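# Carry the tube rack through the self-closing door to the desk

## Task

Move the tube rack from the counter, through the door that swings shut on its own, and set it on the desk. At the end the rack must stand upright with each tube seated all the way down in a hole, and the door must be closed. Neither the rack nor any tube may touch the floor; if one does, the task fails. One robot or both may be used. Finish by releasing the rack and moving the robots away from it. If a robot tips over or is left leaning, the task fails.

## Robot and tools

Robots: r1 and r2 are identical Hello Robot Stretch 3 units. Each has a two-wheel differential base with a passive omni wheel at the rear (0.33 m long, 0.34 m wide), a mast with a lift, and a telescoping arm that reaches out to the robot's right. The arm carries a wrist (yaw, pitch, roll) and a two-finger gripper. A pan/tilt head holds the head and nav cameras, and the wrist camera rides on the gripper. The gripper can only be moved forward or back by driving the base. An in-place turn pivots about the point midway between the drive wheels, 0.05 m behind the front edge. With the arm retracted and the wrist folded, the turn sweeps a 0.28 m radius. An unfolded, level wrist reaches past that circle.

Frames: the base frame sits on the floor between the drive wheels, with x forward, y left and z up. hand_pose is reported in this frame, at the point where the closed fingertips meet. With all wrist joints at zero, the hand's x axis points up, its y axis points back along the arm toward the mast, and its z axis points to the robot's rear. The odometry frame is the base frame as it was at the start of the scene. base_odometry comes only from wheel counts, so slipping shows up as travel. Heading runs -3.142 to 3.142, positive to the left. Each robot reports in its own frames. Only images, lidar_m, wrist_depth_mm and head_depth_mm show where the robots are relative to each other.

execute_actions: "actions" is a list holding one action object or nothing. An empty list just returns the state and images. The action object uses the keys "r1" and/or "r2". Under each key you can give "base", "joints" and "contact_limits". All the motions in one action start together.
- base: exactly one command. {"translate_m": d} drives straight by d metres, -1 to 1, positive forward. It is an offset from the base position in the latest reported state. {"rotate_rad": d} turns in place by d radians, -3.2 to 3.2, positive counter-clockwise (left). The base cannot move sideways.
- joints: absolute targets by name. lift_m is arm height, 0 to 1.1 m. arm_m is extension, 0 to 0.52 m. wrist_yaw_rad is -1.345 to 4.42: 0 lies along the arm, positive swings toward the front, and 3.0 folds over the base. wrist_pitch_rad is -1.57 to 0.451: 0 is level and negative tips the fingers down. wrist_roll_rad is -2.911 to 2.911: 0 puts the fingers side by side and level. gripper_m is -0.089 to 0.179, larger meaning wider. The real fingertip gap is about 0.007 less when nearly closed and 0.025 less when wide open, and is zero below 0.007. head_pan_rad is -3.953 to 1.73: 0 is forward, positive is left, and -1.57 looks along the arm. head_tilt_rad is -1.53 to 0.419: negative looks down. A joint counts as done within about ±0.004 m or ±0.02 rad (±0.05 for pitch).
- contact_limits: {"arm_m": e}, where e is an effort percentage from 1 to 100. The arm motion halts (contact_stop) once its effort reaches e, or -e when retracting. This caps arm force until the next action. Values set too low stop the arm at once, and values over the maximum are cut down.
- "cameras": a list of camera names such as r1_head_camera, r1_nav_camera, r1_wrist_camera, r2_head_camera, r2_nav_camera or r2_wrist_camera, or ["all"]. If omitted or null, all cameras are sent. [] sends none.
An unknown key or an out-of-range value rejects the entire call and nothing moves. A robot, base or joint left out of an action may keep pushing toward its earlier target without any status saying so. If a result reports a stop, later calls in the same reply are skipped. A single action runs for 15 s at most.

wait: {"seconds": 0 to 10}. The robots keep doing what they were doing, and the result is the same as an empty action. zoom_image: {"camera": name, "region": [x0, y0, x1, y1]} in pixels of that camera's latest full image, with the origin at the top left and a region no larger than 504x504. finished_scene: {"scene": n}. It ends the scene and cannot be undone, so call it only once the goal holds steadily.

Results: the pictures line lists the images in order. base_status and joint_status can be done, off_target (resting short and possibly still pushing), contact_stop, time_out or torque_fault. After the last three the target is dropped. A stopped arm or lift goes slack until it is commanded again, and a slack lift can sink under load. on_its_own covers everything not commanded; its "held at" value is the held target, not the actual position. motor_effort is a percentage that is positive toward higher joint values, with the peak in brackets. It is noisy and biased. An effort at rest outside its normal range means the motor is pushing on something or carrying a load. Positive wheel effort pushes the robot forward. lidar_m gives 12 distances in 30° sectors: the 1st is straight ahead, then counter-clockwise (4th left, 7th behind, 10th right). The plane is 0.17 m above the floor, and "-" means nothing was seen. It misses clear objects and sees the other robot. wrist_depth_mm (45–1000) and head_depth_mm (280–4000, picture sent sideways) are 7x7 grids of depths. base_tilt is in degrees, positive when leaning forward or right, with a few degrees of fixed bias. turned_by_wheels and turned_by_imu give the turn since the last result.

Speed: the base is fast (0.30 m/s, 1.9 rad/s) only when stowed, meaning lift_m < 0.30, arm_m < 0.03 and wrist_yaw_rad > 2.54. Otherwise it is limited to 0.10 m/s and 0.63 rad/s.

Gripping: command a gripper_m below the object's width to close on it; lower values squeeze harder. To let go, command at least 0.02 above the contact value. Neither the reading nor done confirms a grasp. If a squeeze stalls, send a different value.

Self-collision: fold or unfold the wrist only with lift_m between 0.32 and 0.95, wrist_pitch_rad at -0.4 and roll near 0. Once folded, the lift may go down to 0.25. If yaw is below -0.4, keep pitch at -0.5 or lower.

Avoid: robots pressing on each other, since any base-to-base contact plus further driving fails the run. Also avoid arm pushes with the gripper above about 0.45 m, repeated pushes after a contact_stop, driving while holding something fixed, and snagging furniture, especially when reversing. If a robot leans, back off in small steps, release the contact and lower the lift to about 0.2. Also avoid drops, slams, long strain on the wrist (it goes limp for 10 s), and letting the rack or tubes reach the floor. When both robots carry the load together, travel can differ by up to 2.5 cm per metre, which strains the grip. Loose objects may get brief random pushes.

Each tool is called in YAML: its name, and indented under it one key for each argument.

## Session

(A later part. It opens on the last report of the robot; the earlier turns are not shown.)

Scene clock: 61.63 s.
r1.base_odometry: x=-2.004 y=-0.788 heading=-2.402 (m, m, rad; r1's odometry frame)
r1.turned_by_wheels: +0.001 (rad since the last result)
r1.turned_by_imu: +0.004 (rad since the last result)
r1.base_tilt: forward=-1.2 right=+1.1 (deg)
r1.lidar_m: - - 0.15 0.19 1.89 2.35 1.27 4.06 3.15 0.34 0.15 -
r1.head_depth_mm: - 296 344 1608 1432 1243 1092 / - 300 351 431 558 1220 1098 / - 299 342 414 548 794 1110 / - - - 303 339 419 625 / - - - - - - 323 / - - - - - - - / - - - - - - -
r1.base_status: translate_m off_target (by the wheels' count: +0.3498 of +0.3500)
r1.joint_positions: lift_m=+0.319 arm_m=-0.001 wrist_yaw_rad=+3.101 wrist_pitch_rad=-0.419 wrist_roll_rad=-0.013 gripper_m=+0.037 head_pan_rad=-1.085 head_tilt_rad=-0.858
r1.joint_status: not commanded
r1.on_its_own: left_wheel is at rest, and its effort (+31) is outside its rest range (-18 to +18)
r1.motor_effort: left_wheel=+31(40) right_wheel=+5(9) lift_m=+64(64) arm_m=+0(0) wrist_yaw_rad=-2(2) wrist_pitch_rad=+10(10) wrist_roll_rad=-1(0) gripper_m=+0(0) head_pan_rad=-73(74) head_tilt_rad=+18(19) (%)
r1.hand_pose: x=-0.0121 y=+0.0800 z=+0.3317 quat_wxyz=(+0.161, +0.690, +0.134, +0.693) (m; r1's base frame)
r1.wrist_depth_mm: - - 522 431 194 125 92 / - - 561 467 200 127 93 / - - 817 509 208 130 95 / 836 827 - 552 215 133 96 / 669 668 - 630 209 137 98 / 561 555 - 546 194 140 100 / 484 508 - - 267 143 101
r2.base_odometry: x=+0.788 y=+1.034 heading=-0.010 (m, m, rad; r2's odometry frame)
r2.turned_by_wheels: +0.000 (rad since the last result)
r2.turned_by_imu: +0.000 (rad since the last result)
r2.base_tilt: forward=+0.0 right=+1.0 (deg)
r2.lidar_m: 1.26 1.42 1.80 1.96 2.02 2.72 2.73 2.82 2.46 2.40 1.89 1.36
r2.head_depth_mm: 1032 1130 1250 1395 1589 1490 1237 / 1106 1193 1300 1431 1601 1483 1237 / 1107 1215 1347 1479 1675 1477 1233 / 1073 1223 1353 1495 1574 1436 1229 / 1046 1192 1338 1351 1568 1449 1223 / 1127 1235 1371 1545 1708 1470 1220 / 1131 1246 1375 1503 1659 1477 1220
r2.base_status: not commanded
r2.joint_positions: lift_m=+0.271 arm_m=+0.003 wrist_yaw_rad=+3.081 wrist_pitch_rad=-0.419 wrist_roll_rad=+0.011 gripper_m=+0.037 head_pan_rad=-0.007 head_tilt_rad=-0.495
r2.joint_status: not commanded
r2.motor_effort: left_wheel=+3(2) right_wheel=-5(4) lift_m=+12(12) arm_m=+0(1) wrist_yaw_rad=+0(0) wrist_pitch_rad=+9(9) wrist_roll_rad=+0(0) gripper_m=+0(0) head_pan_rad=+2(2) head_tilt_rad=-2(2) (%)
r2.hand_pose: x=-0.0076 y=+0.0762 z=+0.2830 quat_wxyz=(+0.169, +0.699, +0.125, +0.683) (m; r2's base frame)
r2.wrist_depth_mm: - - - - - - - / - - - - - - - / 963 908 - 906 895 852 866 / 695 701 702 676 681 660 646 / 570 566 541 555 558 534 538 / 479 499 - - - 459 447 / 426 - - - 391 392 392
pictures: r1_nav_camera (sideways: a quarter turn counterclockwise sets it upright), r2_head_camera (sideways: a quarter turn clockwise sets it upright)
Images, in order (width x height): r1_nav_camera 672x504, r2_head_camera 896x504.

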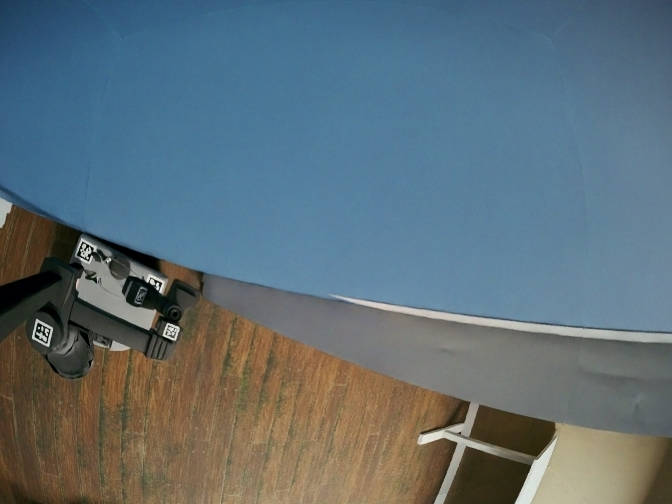

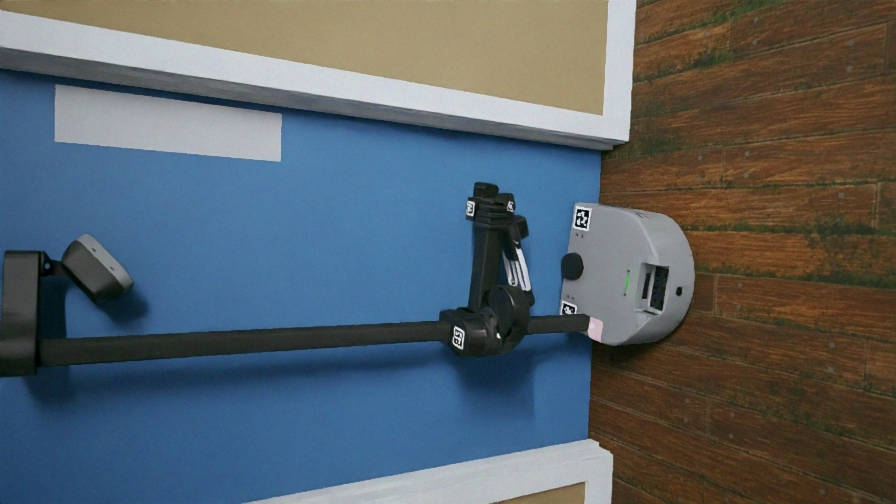

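execute_actions:
  actions:
    - {"r1":{"base":{"translate_m":-0.2},"joints":{"lift_m":0.27}}}
  cameras: []

execute_actions:
  actions:
    - {"r1":{"base":{"rotate_rad":0.8},"joints":{"head_pan_rad":-3.1,"head_tilt_rad":-1.1}}}
  cameras: []

execute_actions:
  actions:
    - {"r1":{"base":{"translate_m":-0.27}}}
  cameras: []

execute_actions:
  actions:
    - {"r1":{"base":{"rotate_rad":2.49},"joints":{"lift_m":0.31}}}
  cameras: ["r1_nav_camera","r2_head_camera"]

Scene clock: 73.33 s.
r1.base_odometry: x=-1.857 y=-0.653 heading=-2.402 (m, m, rad; r1's odometry frame)
r1.turned_by_wheels: +0.000 (rad since the last result)
r1.turned_by_imu: +0.000 (rad since the last result)
r1.base_tilt: forward=-1.2 right=+1.0 (deg)
r1.lidar_m: 0.27 0.27 0.34 0.53 1.86 2.31 1.07 1.08 3.04 1.66 0.42 0.30
r1.head_depth_mm: 2350 2655 2283 1803 1495 1273 1106 / 2421 2694 2266 1815 1478 1271 1111 / 1322 1661 2057 1744 1500 1273 1114 / 712 800 910 1061 1256 1230 1107 / 487 528 572 603 690 869 1082 / 344 377 426 510 629 745 814 / 315 364 422 483 535 563 595
r1.base_status: done
r1.joint_positions: lift_m=+0.271 arm_m=-0.001 wrist_yaw_rad=+3.101 wrist_pitch_rad=-0.419 wrist_roll_rad=-0.013 gripper_m=+0.037 head_pan_rad=-1.193 head_tilt_rad=-0.803
r1.joint_status: all done
r1.on_its_own: head_pan_rad moved -0.109 to your old target -1.200
r1.motor_effort: left_wheel=-1(24) right_wheel=-1(5) lift_m=+16(59) arm_m=+0(0) wrist_yaw_rad=-1(0) wrist_pitch_rad=+11(10) wrist_roll_rad=+0(0) gripper_m=+0(0) head_pan_rad=-4(73) head_tilt_rad=+1(19) (%)
r1.hand_pose: x=-0.0121 y=+0.0800 z=+0.2832 quat_wxyz=(+0.161, +0.690, +0.134, +0.693) (m; r1's base frame)
r1.wrist_depth_mm: - - - 945 518 377 280 / - - - - 571 387 284 / 970 990 993 887 612 398 288 / 743 745 - 750 658 408 292 / 597 597 - 603 582 419 299 / 497 520 - - 521 426 304 / 440 - - - 430 415 310
r2.base_odometry: x=+0.788 y=+1.034 heading=-0.010 (m, m, rad; r2's odometry frame)
r2.turned_by_wheels: +0.000 (rad since the last result)
r2.turned_by_imu: +0.000 (rad since the last result)
r2.base_tilt: forward=+0.1 right=+1.0 (deg)
r2.lidar_m: 1.07 1.08 1.80 1.96 2.03 2.72 2.73 2.82 2.46 2.41 1.89 1.36
r2.head_depth_mm: 1035 1129 1250 1402 1587 1496 1234 / 1101 1192 1298 1425 1600 1483 1235 / 1109 1217 1346 1507 1682 1481 1232 / 1101 1226 1354 1513 1472 1339 1229 / 898 1235 1364 1506 1263 1321 1229 / 867 1202 1331 1516 1692 1427 1224 / 1130 1243 1376 1504 1665 1469 1224
r2.base_status: not commanded
r2.joint_positions: lift_m=+0.271 arm_m=+0.003 wrist_yaw_rad=+3.081 wrist_pitch_rad=-0.419 wrist_roll_rad=+0.011 gripper_m=+0.037 head_pan_rad=-0.007 head_tilt_rad=-0.495
r2.joint_status: not commanded
r2.motor_effort: left_wheel=+3(2) right_wheel=-4(4) lift_m=+12(13) arm_m=-1(1) wrist_yaw_rad=+0(1) wrist_pitch_rad=+8(9) wrist_roll_rad=+0(0) gripper_m=+0(0) head_pan_rad=+2(3) head_tilt_rad=-2(2) (%)
r2.hand_pose: x=-0.0076 y=+0.0762 z=+0.2830 quat_wxyz=(+0.169, +0.699, +0.125, +0.683) (m; r2's base frame)
r2.wrist_depth_mm: - - - - - - - / - - - - - - - / 952 928 - 880 901 866 864 / 719 705 704 687 680 652 662 / 568 548 555 555 568 539 533 / 479 486 - - - 451 450 / 417 - - - 393 391 389
pictures: none
No camera images: the call's "cameras" was empty. Leave "cameras" out to get every camera's image.

Scene clock: 75.17 s.
r1.base_odometry: x=-1.857 y=-0.653 heading=-1.602 (m, m, rad; r1's odometry frame)
r1.turned_by_wheels: +0.800 (rad since the last result)
r1.turned_by_imu: +0.804 (rad since the last result)
r1.base_tilt: forward=-1.2 right=+1.0 (deg)
r1.lidar_m: 0.29 0.45 1.46 2.00 3.03 1.07 3.71 2.51 0.47 0.34 0.27 0.27
r1.head_depth_mm: 2196 1879 1504 1436 1294 1201 1071 / 2194 1865 1612 1443 1292 - 1055 / 2194 1869 1652 1438 1320 - 1044 / 2216 1874 1628 1440 1312 - 1053 / 2212 1893 1635 1445 1307 1224 1056 / 2218 1912 1656 1449 1309 1193 1086 / 2224 1896 1665 1457 1308 1185 1035
r1.base_status: done
r1.joint_positions: lift_m=+0.271 arm_m=-0.001 wrist_yaw_rad=+3.101 wrist_pitch_rad=-0.419 wrist_roll_rad=-0.013 gripper_m=+0.037 head_pan_rad=-3.093 head_tilt_rad=-1.087
r1.joint_status: all done
r1.motor_effort: left_wheel=-3(9) right_wheel=+1(6) lift_m=+17(16) arm_m=+0(0) wrist_yaw_rad=-1(0) wrist_pitch_rad=+11(10) wrist_roll_rad=+0(0) gripper_m=-1(0) head_pan_rad=-4(58) head_tilt_rad=-4(19) (%)
r1.hand_pose: x=-0.0121 y=+0.0800 z=+0.2832 quat_wxyz=(+0.161, +0.690, +0.134, +0.693) (m; r1's base frame)
r1.wrist_depth_mm: - - - - - - - / - - - - - - - / 970 977 999 995 - - 871 / 741 743 - 747 751 751 674 / 591 594 - 595 608 599 565 / 495 515 - - 519 506 502 / 438 - - - 432 436 430
r2.base_odometry: x=+0.788 y=+1.034 heading=-0.010 (m, m, rad; r2's odometry frame)
r2.turned_by_wheels: +0.000 (rad since the last result)
r2.turned_by_imu: +0.000 (rad since the last result)
r2.base_tilt: forward=+0.1 right=+1.0 (deg)
r2.lidar_m: 0.96 1.43 1.81 1.96 2.02 2.72 2.74 2.81 2.47 2.41 1.89 1.36
r2.head_depth_mm: 1033 1128 1252 1400 1593 1486 1234 / 1102 1193 1299 1422 1606 1485 1236 / 1110 1218 1344 1504 1679 1397 1227 / 1098 1224 1353 1519 1256 1320 1225 / 843 1192 1320 1474 1236 1360 1223 / 1112 1239 1377 1537 1715 1470 1225 / 1136 1242 1380 1502 1660 1470 1224
r2.base_status: not commanded
r2.joint_positions: lift_m=+0.271 arm_m=+0.003 wrist_yaw_rad=+3.081 wrist_pitch_rad=-0.419 wrist_roll_rad=+0.011 gripper_m=+0.037 head_pan_rad=-0.007 head_tilt_rad=-0.495
r2.joint_status: not commanded
r2.motor_effort: left_wheel=+2(3) right_wheel=-4(4) lift_m=+13(12) arm_m=+0(1) wrist_yaw_rad=+0(1) wrist_pitch_rad=+8(9) wrist_roll_rad=+0(0) gripper_m=+0(1) head_pan_rad=+2(2) head_tilt_rad=-2(2) (%)
r2.hand_pose: x=-0.0076 y=+0.0762 z=+0.2830 quat_wxyz=(+0.169, +0.699, +0.125, +0.683) (m; r2's base frame)
r2.wrist_depth_mm: - - - - - - - / - - - - - - - / 932 912 - 894 838 863 824 / 742 696 711 683 677 669 649 / 572 559 551 552 574 530 527 / 479 486 - - - 461 452 / 428 - - - 399 388 394
pictures: none
No camera images: the call's "cameras" was empty. Leave "cameras" out to get every camera's image.

Scene clock: 77.73 s.
r1.base_odometry: x=-1.848 y=-0.383 heading=-1.602 (m, m, rad; r1's odometry frame)
r1.turned_by_wheels: +0.000 (rad since the last result)
r1.turned_by_imu: +0.000 (rad since the last result)
r1.base_tilt: forward=-1.1 right=+1.1 (deg)
r1.lidar_m: 0.52 0.77 2.01 2.18 0.95 0.85 3.50 2.32 1.07 0.51 0.45 0.48
r1.head_depth_mm: 2185 1852 1614 1389 1291 1201 1069 / 2198 1887 1627 1448 1297 - 1061 / 2206 1879 1626 1441 1322 - 1040 / 2212 1852 1644 1447 1305 - 1058 / 2230 1888 1643 1460 1311 1218 1055 / 2246 1899 1647 1459 1299 1193 1074 / 2249 1895 1642 1453 1309 1190 1077
r1.base_status: done
r1.joint_positions: lift_m=+0.271 arm_m=-0.001 wrist_yaw_rad=+3.101 wrist_pitch_rad=-0.419 wrist_roll_rad=-0.013 gripper_m=+0.037 head_pan_rad=-3.093 head_tilt_rad=-1.087
r1.joint_status: not commanded
r1.motor_effort: left_wheel=-3(11) right_wheel=+0(3) lift_m=+16(17) arm_m=+0(0) wrist_yaw_rad=+0(0) wrist_pitch_rad=+11(10) wrist_roll_rad=+0(0) gripper_m=+0(1) head_pan_rad=-4(4) head_tilt_rad=-4(4) (%)
r1.hand_pose: x=-0.0121 y=+0.0800 z=+0.2832 quat_wxyz=(+0.161, +0.690, +0.134, +0.693) (m; r1's base frame)
r1.wrist_depth_mm: - - - - - - - / - - - - - - - / 729 987 993 991 999 991 - / 729 734 - 744 747 763 760 / 593 601 - 603 603 606 614 / 494 517 - - 521 505 509 / 441 - - - 431 433 431
r2.base_odometry: x=+0.788 y=+1.034 heading=-0.010 (m, m, rad; r2's odometry frame)
r2.turned_by_wheels: +0.000 (rad since the last result)
r2.turned_by_imu: +0.000 (rad since the last result)
r2.base_tilt: forward=+0.0 right=+1.0 (deg)
r2.lidar_m: 0.73 1.42 1.80 1.96 2.02 2.72 2.74 2.82 2.47 2.41 1.89 1.35
r2.head_depth_mm: 1035 1132 1251 1397 1589 1490 1235 / 1103 1195 1301 1435 1548 1448 1182 / 701 1214 1347 1510 1661 931 1133 / 595 661 738 1462 1639 1089 1157 / 1122 1236 1366 1535 1707 1476 1225 / 1128 1238 1371 1541 1716 1471 1230 / 1131 1245 1374 1499 1660 1471 1223
r2.base_status: not commanded
r2.joint_positions: lift_m=+0.271 arm_m=+0.003 wrist_yaw_rad=+3.081 wrist_pitch_rad=-0.419 wrist_roll_rad=+0.011 gripper_m=+0.037 head_pan_rad=-0.007 head_tilt_rad=-0.495
r2.joint_status: not commanded
r2.motor_effort: left_wheel=+2(3) right_wheel=-4(5) lift_m=+13(12) arm_m=+0(1) wrist_yaw_rad=+1(1) wrist_pitch_rad=+9(9) wrist_roll_rad=+0(0) gripper_m=+0(1) head_pan_rad=+1(3) head_tilt_rad=-2(2) (%)
r2.hand_pose: x=-0.0076 y=+0.0762 z=+0.2830 quat_wxyz=(+0.169, +0.699, +0.125, +0.683) (m; r2's base frame)
r2.wrist_depth_mm: - - - - - - - / - - - - - - - / 941 961 - 880 878 858 840 / 715 702 700 668 673 656 656 / 568 558 540 561 566 539 535 / 476 483 - - - 451 456 / 420 - - - 396 394 386
pictures: none
No camera images: the call's "cameras" was empty. Leave "cameras" out to get every camera's image.

Scene clock: 82.20 s.
r1.base_odometry: x=-1.848 y=-0.383 heading=+0.888 (m, m, rad; r1's odometry frame)
r1.turned_by_wheels: +2.490 (rad since the last result)
r1.turned_by_imu: +2.506 (rad since the last result)
r1.base_tilt: forward=-1.1 right=+1.0 (deg)
r1.lidar_m: 0.85 3.73 2.78 1.63 0.58 0.45 0.48 0.50 0.68 1.53 2.08 2.82
r1.head_depth_mm: 438 524 609 743 1193 1204 1065 / 439 535 676 880 1196 - 1064 / 441 535 681 930 1268 - 1037 / 440 537 680 932 1270 - 1047 / 442 535 683 935 1263 1229 1053 / 442 537 684 938 1264 1201 1094 / 443 538 685 938 1268 1184 1080
r1.base_status: done
r1.joint_positions: lift_m=+0.309 arm_m=-0.001 wrist_yaw_rad=+3.101 wrist_pitch_rad=-0.419 wrist_roll_rad=-0.013 gripper_m=+0.037 head_pan_rad=-3.094 head_tilt_rad=-1.087
r1.joint_status: all done
r1.motor_effort: left_wheel=-3(10) right_wheel=+2(5) lift_m=+65(67) arm_m=+0(0) wrist_yaw_rad=-1(0) wrist_pitch_rad=+11(11) wrist_roll_rad=+0(0) gripper_m=-1(0) head_pan_rad=-4(5) head_tilt_rad=-4(4) (%)
r1.hand_pose: x=-0.0121 y=+0.0800 z=+0.3217 quat_wxyz=(+0.161, +0.690, +0.134, +0.693) (m; r1's base frame)
r1.wrist_depth_mm: 529 709 - - - - - / 529 760 - - - - - / 524 750 - - - - - / 521 730 - 826 815 824 826 / 504 650 - 658 662 667 664 / 490 549 - 552 571 552 552 / 453 - - - 471 471 475
r2.base_odometry: x=+0.788 y=+1.034 heading=-0.010 (m, m, rad; r2's odometry frame)
r2.turned_by_wheels: +0.000 (rad since the last result)
r2.turned_by_imu: +0.000 (rad since the last result)
r2.base_tilt: forward=+0.1 right=+1.0 (deg)
r2.lidar_m: 0.86 1.42 1.80 1.96 2.02 2.73 2.74 2.83 2.47 2.40 1.89 1.36
r2.head_depth_mm: 1004 1129 1252 1398 1582 1485 1236 / 1094 1178 1258 1366 1540 1489 1234 / 680 1216 1350 1481 1235 1275 1229 / 1105 1222 1350 1514 1183 1299 1229 / 1121 1225 1366 1528 1683 1479 1225 / 1125 1234 1375 1536 1718 1472 1221 / 1127 1240 1376 1503 1664 1466 1224
r2.base_status: not commanded
r2.joint_positions: lift_m=+0.271 arm_m=+0.003 wrist_yaw_rad=+3.081 wrist_pitch_rad=-0.419 wrist_roll_rad=+0.011 gripper_m=+0.037 head_pan_rad=-0.007 head_tilt_rad=-0.495
r2.joint_status: not commanded
r2.motor_effort: left_wheel=+2(2) right_wheel=-5(4) lift_m=+13(12) arm_m=-1(1) wrist_yaw_rad=-1(0) wrist_pitch_rad=+8(8) wrist_roll_rad=+0(0) gripper_m=+0(1) head_pan_rad=+3(3) head_tilt_rad=-2(2) (%)
r2.hand_pose: x=-0.0076 y=+0.0762 z=+0.2830 quat_wxyz=(+0.169, +0.699, +0.125, +0.683) (m; r2's base frame)
r2.wrist_depth_mm: - - - - - - - / - - - - - - - / 943 920 - 888 890 826 835 / 718 696 695 679 678 654 648 / 573 563 548 548 571 556 529 / 475 489 - - - 459 445 / 415 - - - 391 394 389
pictures: r1_nav_camera (sideways: a quarter turn counterclockwise sets it upright), r2_head_camera (sideways: a quarter turn clockwise sets it upright)
Images, in order (width x height): r1_nav_camera 672x504, r2_head_camera 896x504.

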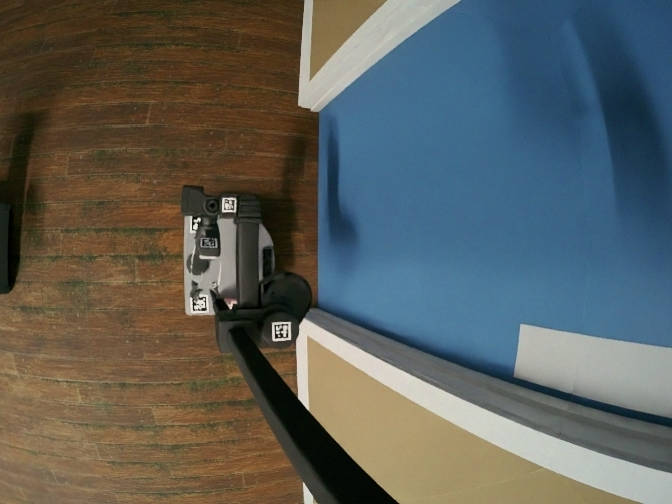

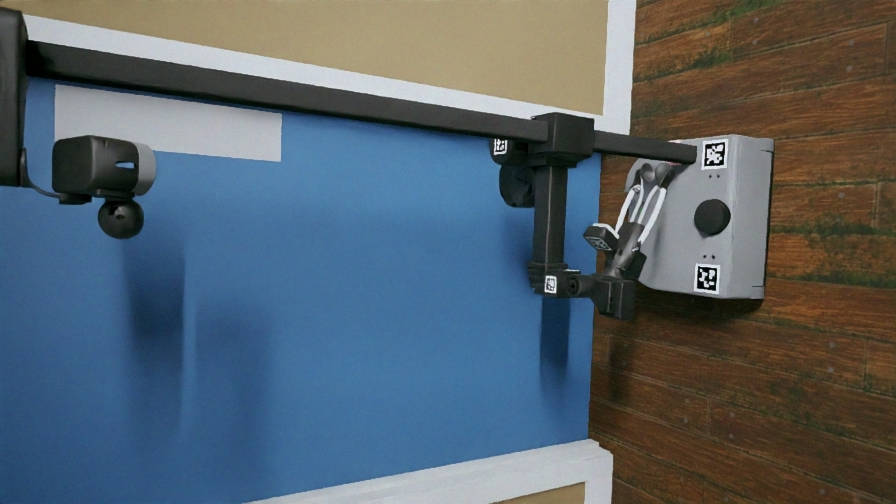

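execute_actions:
  actions:
    - {"r1":{"base":{"translate_m":-0.19}}}
  cameras: []

execute_actions:
  actions:
    - {"r1":{"base":{"translate_m":-0.12}}}
  cameras: ["r1_nav_camera","r2_head_camera"]

Scene clock: 91.47 s.
r1.base_odometry: x=-1.968 y=-0.531 heading=+0.888 (m, m, rad; r1's odometry frame)
r1.turned_by_wheels: +0.000 (rad since the last result)
r1.turned_by_imu: +0.000 (rad since the last result)
r1.base_tilt: forward=-1.1 right=+0.9 (deg)
r1.lidar_m: 1.04 3.95 2.86 0.86 0.30 0.30 0.30 0.31 0.41 0.81 2.08 2.82
r1.head_depth_mm: - 311 395 526 671 1026 1072 / - 313 395 545 796 - 1059 / - 313 399 546 799 - 1044 / - 314 399 546 862 - 1057 / - 315 400 547 868 1234 1050 / - 314 401 548 868 1210 1091 / - 315 401 550 878 1195 1080
r1.base_status: done
r1.joint_positions: lift_m=+0.309 arm_m=-0.001 wrist_yaw_rad=+3.101 wrist_pitch_rad=-0.419 wrist_roll_rad=-0.013 gripper_m=+0.037 head_pan_rad=-3.094 head_tilt_rad=-1.087
r1.joint_status: not commanded
r1.motor_effort: left_wheel=-3(9) right_wheel=+1(2) lift_m=+64(64) arm_m=+0(0) wrist_yaw_rad=-2(1) wrist_pitch_rad=+11(10) wrist_roll_rad=-1(1) gripper_m=-1(0) head_pan_rad=-4(5) head_tilt_rad=-4(4) (%)
r1.hand_pose: x=-0.0121 y=+0.0800 z=+0.3217 quat_wxyz=(+0.161, +0.690, +0.134, +0.693) (m; r1's base frame)
r1.wrist_depth_mm: 256 357 - - - - - / 256 381 - - - - - / 265 378 - - - - - / 285 401 - 819 830 843 840 / 311 371 - 659 672 672 667 / 340 382 - 547 573 558 558 / 367 - - - 472 477 472
r2.base_odometry: x=+0.788 y=+1.034 heading=-0.010 (m, m, rad; r2's odometry frame)
r2.turned_by_wheels: +0.000 (rad since the last result)
r2.turned_by_imu: +0.000 (rad since the last result)
r2.base_tilt: forward=-0.1 right=+1.0 (deg)
r2.lidar_m: 1.04 1.42 1.81 1.96 2.02 2.72 2.74 2.82 2.46 2.41 1.89 1.36
r2.head_depth_mm: 1031 1133 1255 1402 1579 1486 1235 / 920 1156 1232 1380 1606 1487 1231 / 846 1218 1344 1434 1472 1431 1232 / 1110 1225 1358 1467 1521 1424 1232 / 1121 1232 1359 1531 1703 1474 1227 / 1128 1238 1374 1537 1720 1474 1221 / 1128 1249 1379 1496 1663 1473 1221
r2.base_status: not commanded
r2.joint_positions: lift_m=+0.271 arm_m=+0.003 wrist_yaw_rad=+3.081 wrist_pitch_rad=-0.419 wrist_roll_rad=+0.011 gripper_m=+0.037 head_pan_rad=-0.007 head_tilt_rad=-0.495
r2.joint_status: not commanded
r2.motor_effort: left_wheel=+3(3) right_wheel=-4(5) lift_m=+12(13) arm_m=-1(1) wrist_yaw_rad=+0(1) wrist_pitch_rad=+9(8) wrist_roll_rad=+0(0) gripper_m=+1(0) head_pan_rad=+2(1) head_tilt_rad=-2(2) (%)
r2.hand_pose: x=-0.0076 y=+0.0762 z=+0.2830 quat_wxyz=(+0.169, +0.699, +0.125, +0.683) (m; r2's base frame)
r2.wrist_depth_mm: - - - - - - - / - - - - - - - / 922 935 - 902 858 844 858 / 701 710 690 677 678 661 654 / 566 558 550 551 563 544 538 / 480 498 - - - 455 452 / 417 - - - 396 395 396
pictures: none
No camera images: the call's "cameras" was empty. Leave "cameras" out to get every camera's image.

Scene clock: 93.67 s.
r1.base_odometry: x=-2.044 y=-0.624 heading=+0.888 (m, m, rad; r1's odometry frame)
r1.turned_by_wheels: +0.000 (rad since the last result)
r1.turned_by_imu: +0.000 (rad since the last result)
r1.base_tilt: forward=-1.2 right=+1.0 (deg)
r1.lidar_m: 1.16 3.94 2.37 0.39 0.24 0.29 0.28 0.28 0.34 0.67 2.08 2.82
r1.head_depth_mm: - 311 402 595 1274 625 1073 / - 307 391 548 895 - 1058 / - 305 382 529 771 - 1050 / - 303 374 509 793 - 1050 / - 298 365 492 762 1153 1057 / - 296 355 478 728 1166 1088 / - 294 346 462 693 1153 1083
r1.base_status: translate_m off_target (by the wheels' count: -0.1199 of -0.1200)
r1.joint_positions: lift_m=+0.309 arm_m=-0.001 wrist_yaw_rad=+3.100 wrist_pitch_rad=-0.419 wrist_roll_rad=-0.013 gripper_m=+0.037 head_pan_rad=-3.094 head_tilt_rad=-1.089
r1.joint_status: not commanded
r1.motor_effort: left_wheel=-12(34) right_wheel=-15(24) lift_m=+63(64) arm_m=+0(0) wrist_yaw_rad=+0(2) wrist_pitch_rad=+10(11) wrist_roll_rad=+0(1) gripper_m=+0(0) head_pan_rad=-4(3) head_tilt_rad=-4(4) (%)
r1.hand_pose: x=-0.0120 y=+0.0800 z=+0.3217 quat_wxyz=(+0.161, +0.690, +0.134, +0.693) (m; r1's base frame)
r1.wrist_depth_mm: 207 214 682 - - - - / 230 232 811 - - - - / 260 254 704 - - - - / 750 279 - 826 844 833 837 / 649 313 - 663 667 663 670 / 546 363 - 554 573 556 552 / 389 - - - 469 476 478
r2.base_odometry: x=+0.788 y=+1.034 heading=-0.010 (m, m, rad; r2's odometry frame)
r2.turned_by_wheels: +0.000 (rad since the last result)
r2.turned_by_imu: +0.000 (rad since the last result)
r2.base_tilt: forward=+0.0 right=+1.0 (deg)
r2.lidar_m: 1.17 1.42 1.80 1.96 2.03 2.72 2.74 2.83 2.47 2.41 1.89 1.36
r2.head_depth_mm: 1034 1128 1247 1407 1594 1488 1237 / 1018 1173 1261 1412 1597 1480 1234 / 950 1315 1467 1553 1526 1473 1232 / 1182 1297 1442 1561 1555 1477 1228 / 1170 1290 1419 1590 1750 1480 1224 / 1164 1272 1404 1571 1715 1475 1221 / 1152 1259 1374 1512 1660 1462 1221
r2.base_status: not commanded
r2.joint_positions: lift_m=+0.271 arm_m=+0.003 wrist_yaw_rad=+3.081 wrist_pitch_rad=-0.419 wrist_roll_rad=+0.011 gripper_m=+0.037 head_pan_rad=-0.007 head_tilt_rad=-0.495
r2.joint_status: not commanded
r2.motor_effort: left_wheel=+2(2) right_wheel=-4(4) lift_m=+13(12) arm_m=+0(1) wrist_yaw_rad=+0(0) wrist_pitch_rad=+8(9) wrist_roll_rad=+0(0) gripper_m=+0(0) head_pan_rad=+3(2) head_tilt_rad=-2(2) (%)
r2.hand_pose: x=-0.0076 y=+0.0762 z=+0.2830 quat_wxyz=(+0.169, +0.699, +0.125, +0.683) (m; r2's base frame)
r2.wrist_depth_mm: - - - - - - - / - - - - - - - / 936 924 - 884 872 837 852 / 700 699 695 677 675 660 657 / 577 557 547 550 574 530 534 / 479 485 - - - 459 449 / 415 - - - 396 396 392
pictures: r1_nav_camera (sideways: a quarter turn counterclockwise sets it upright), r2_head_camera (sideways: a quarter turn clockwise sets it upright)
Images, in order (width x height): r1_nav_camera 672x504, r2_head_camera 896x504.

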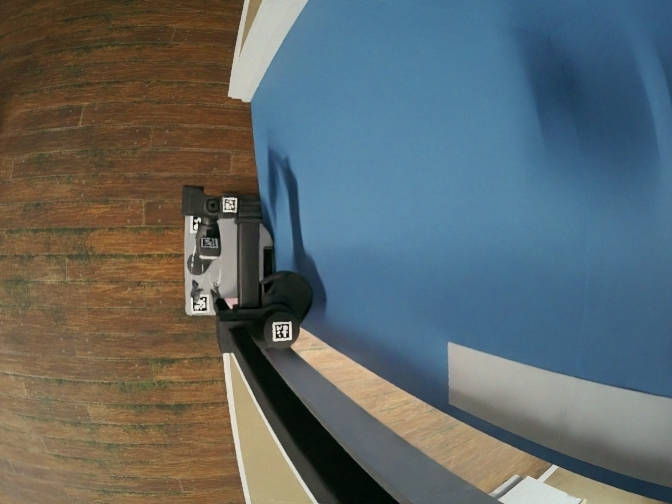

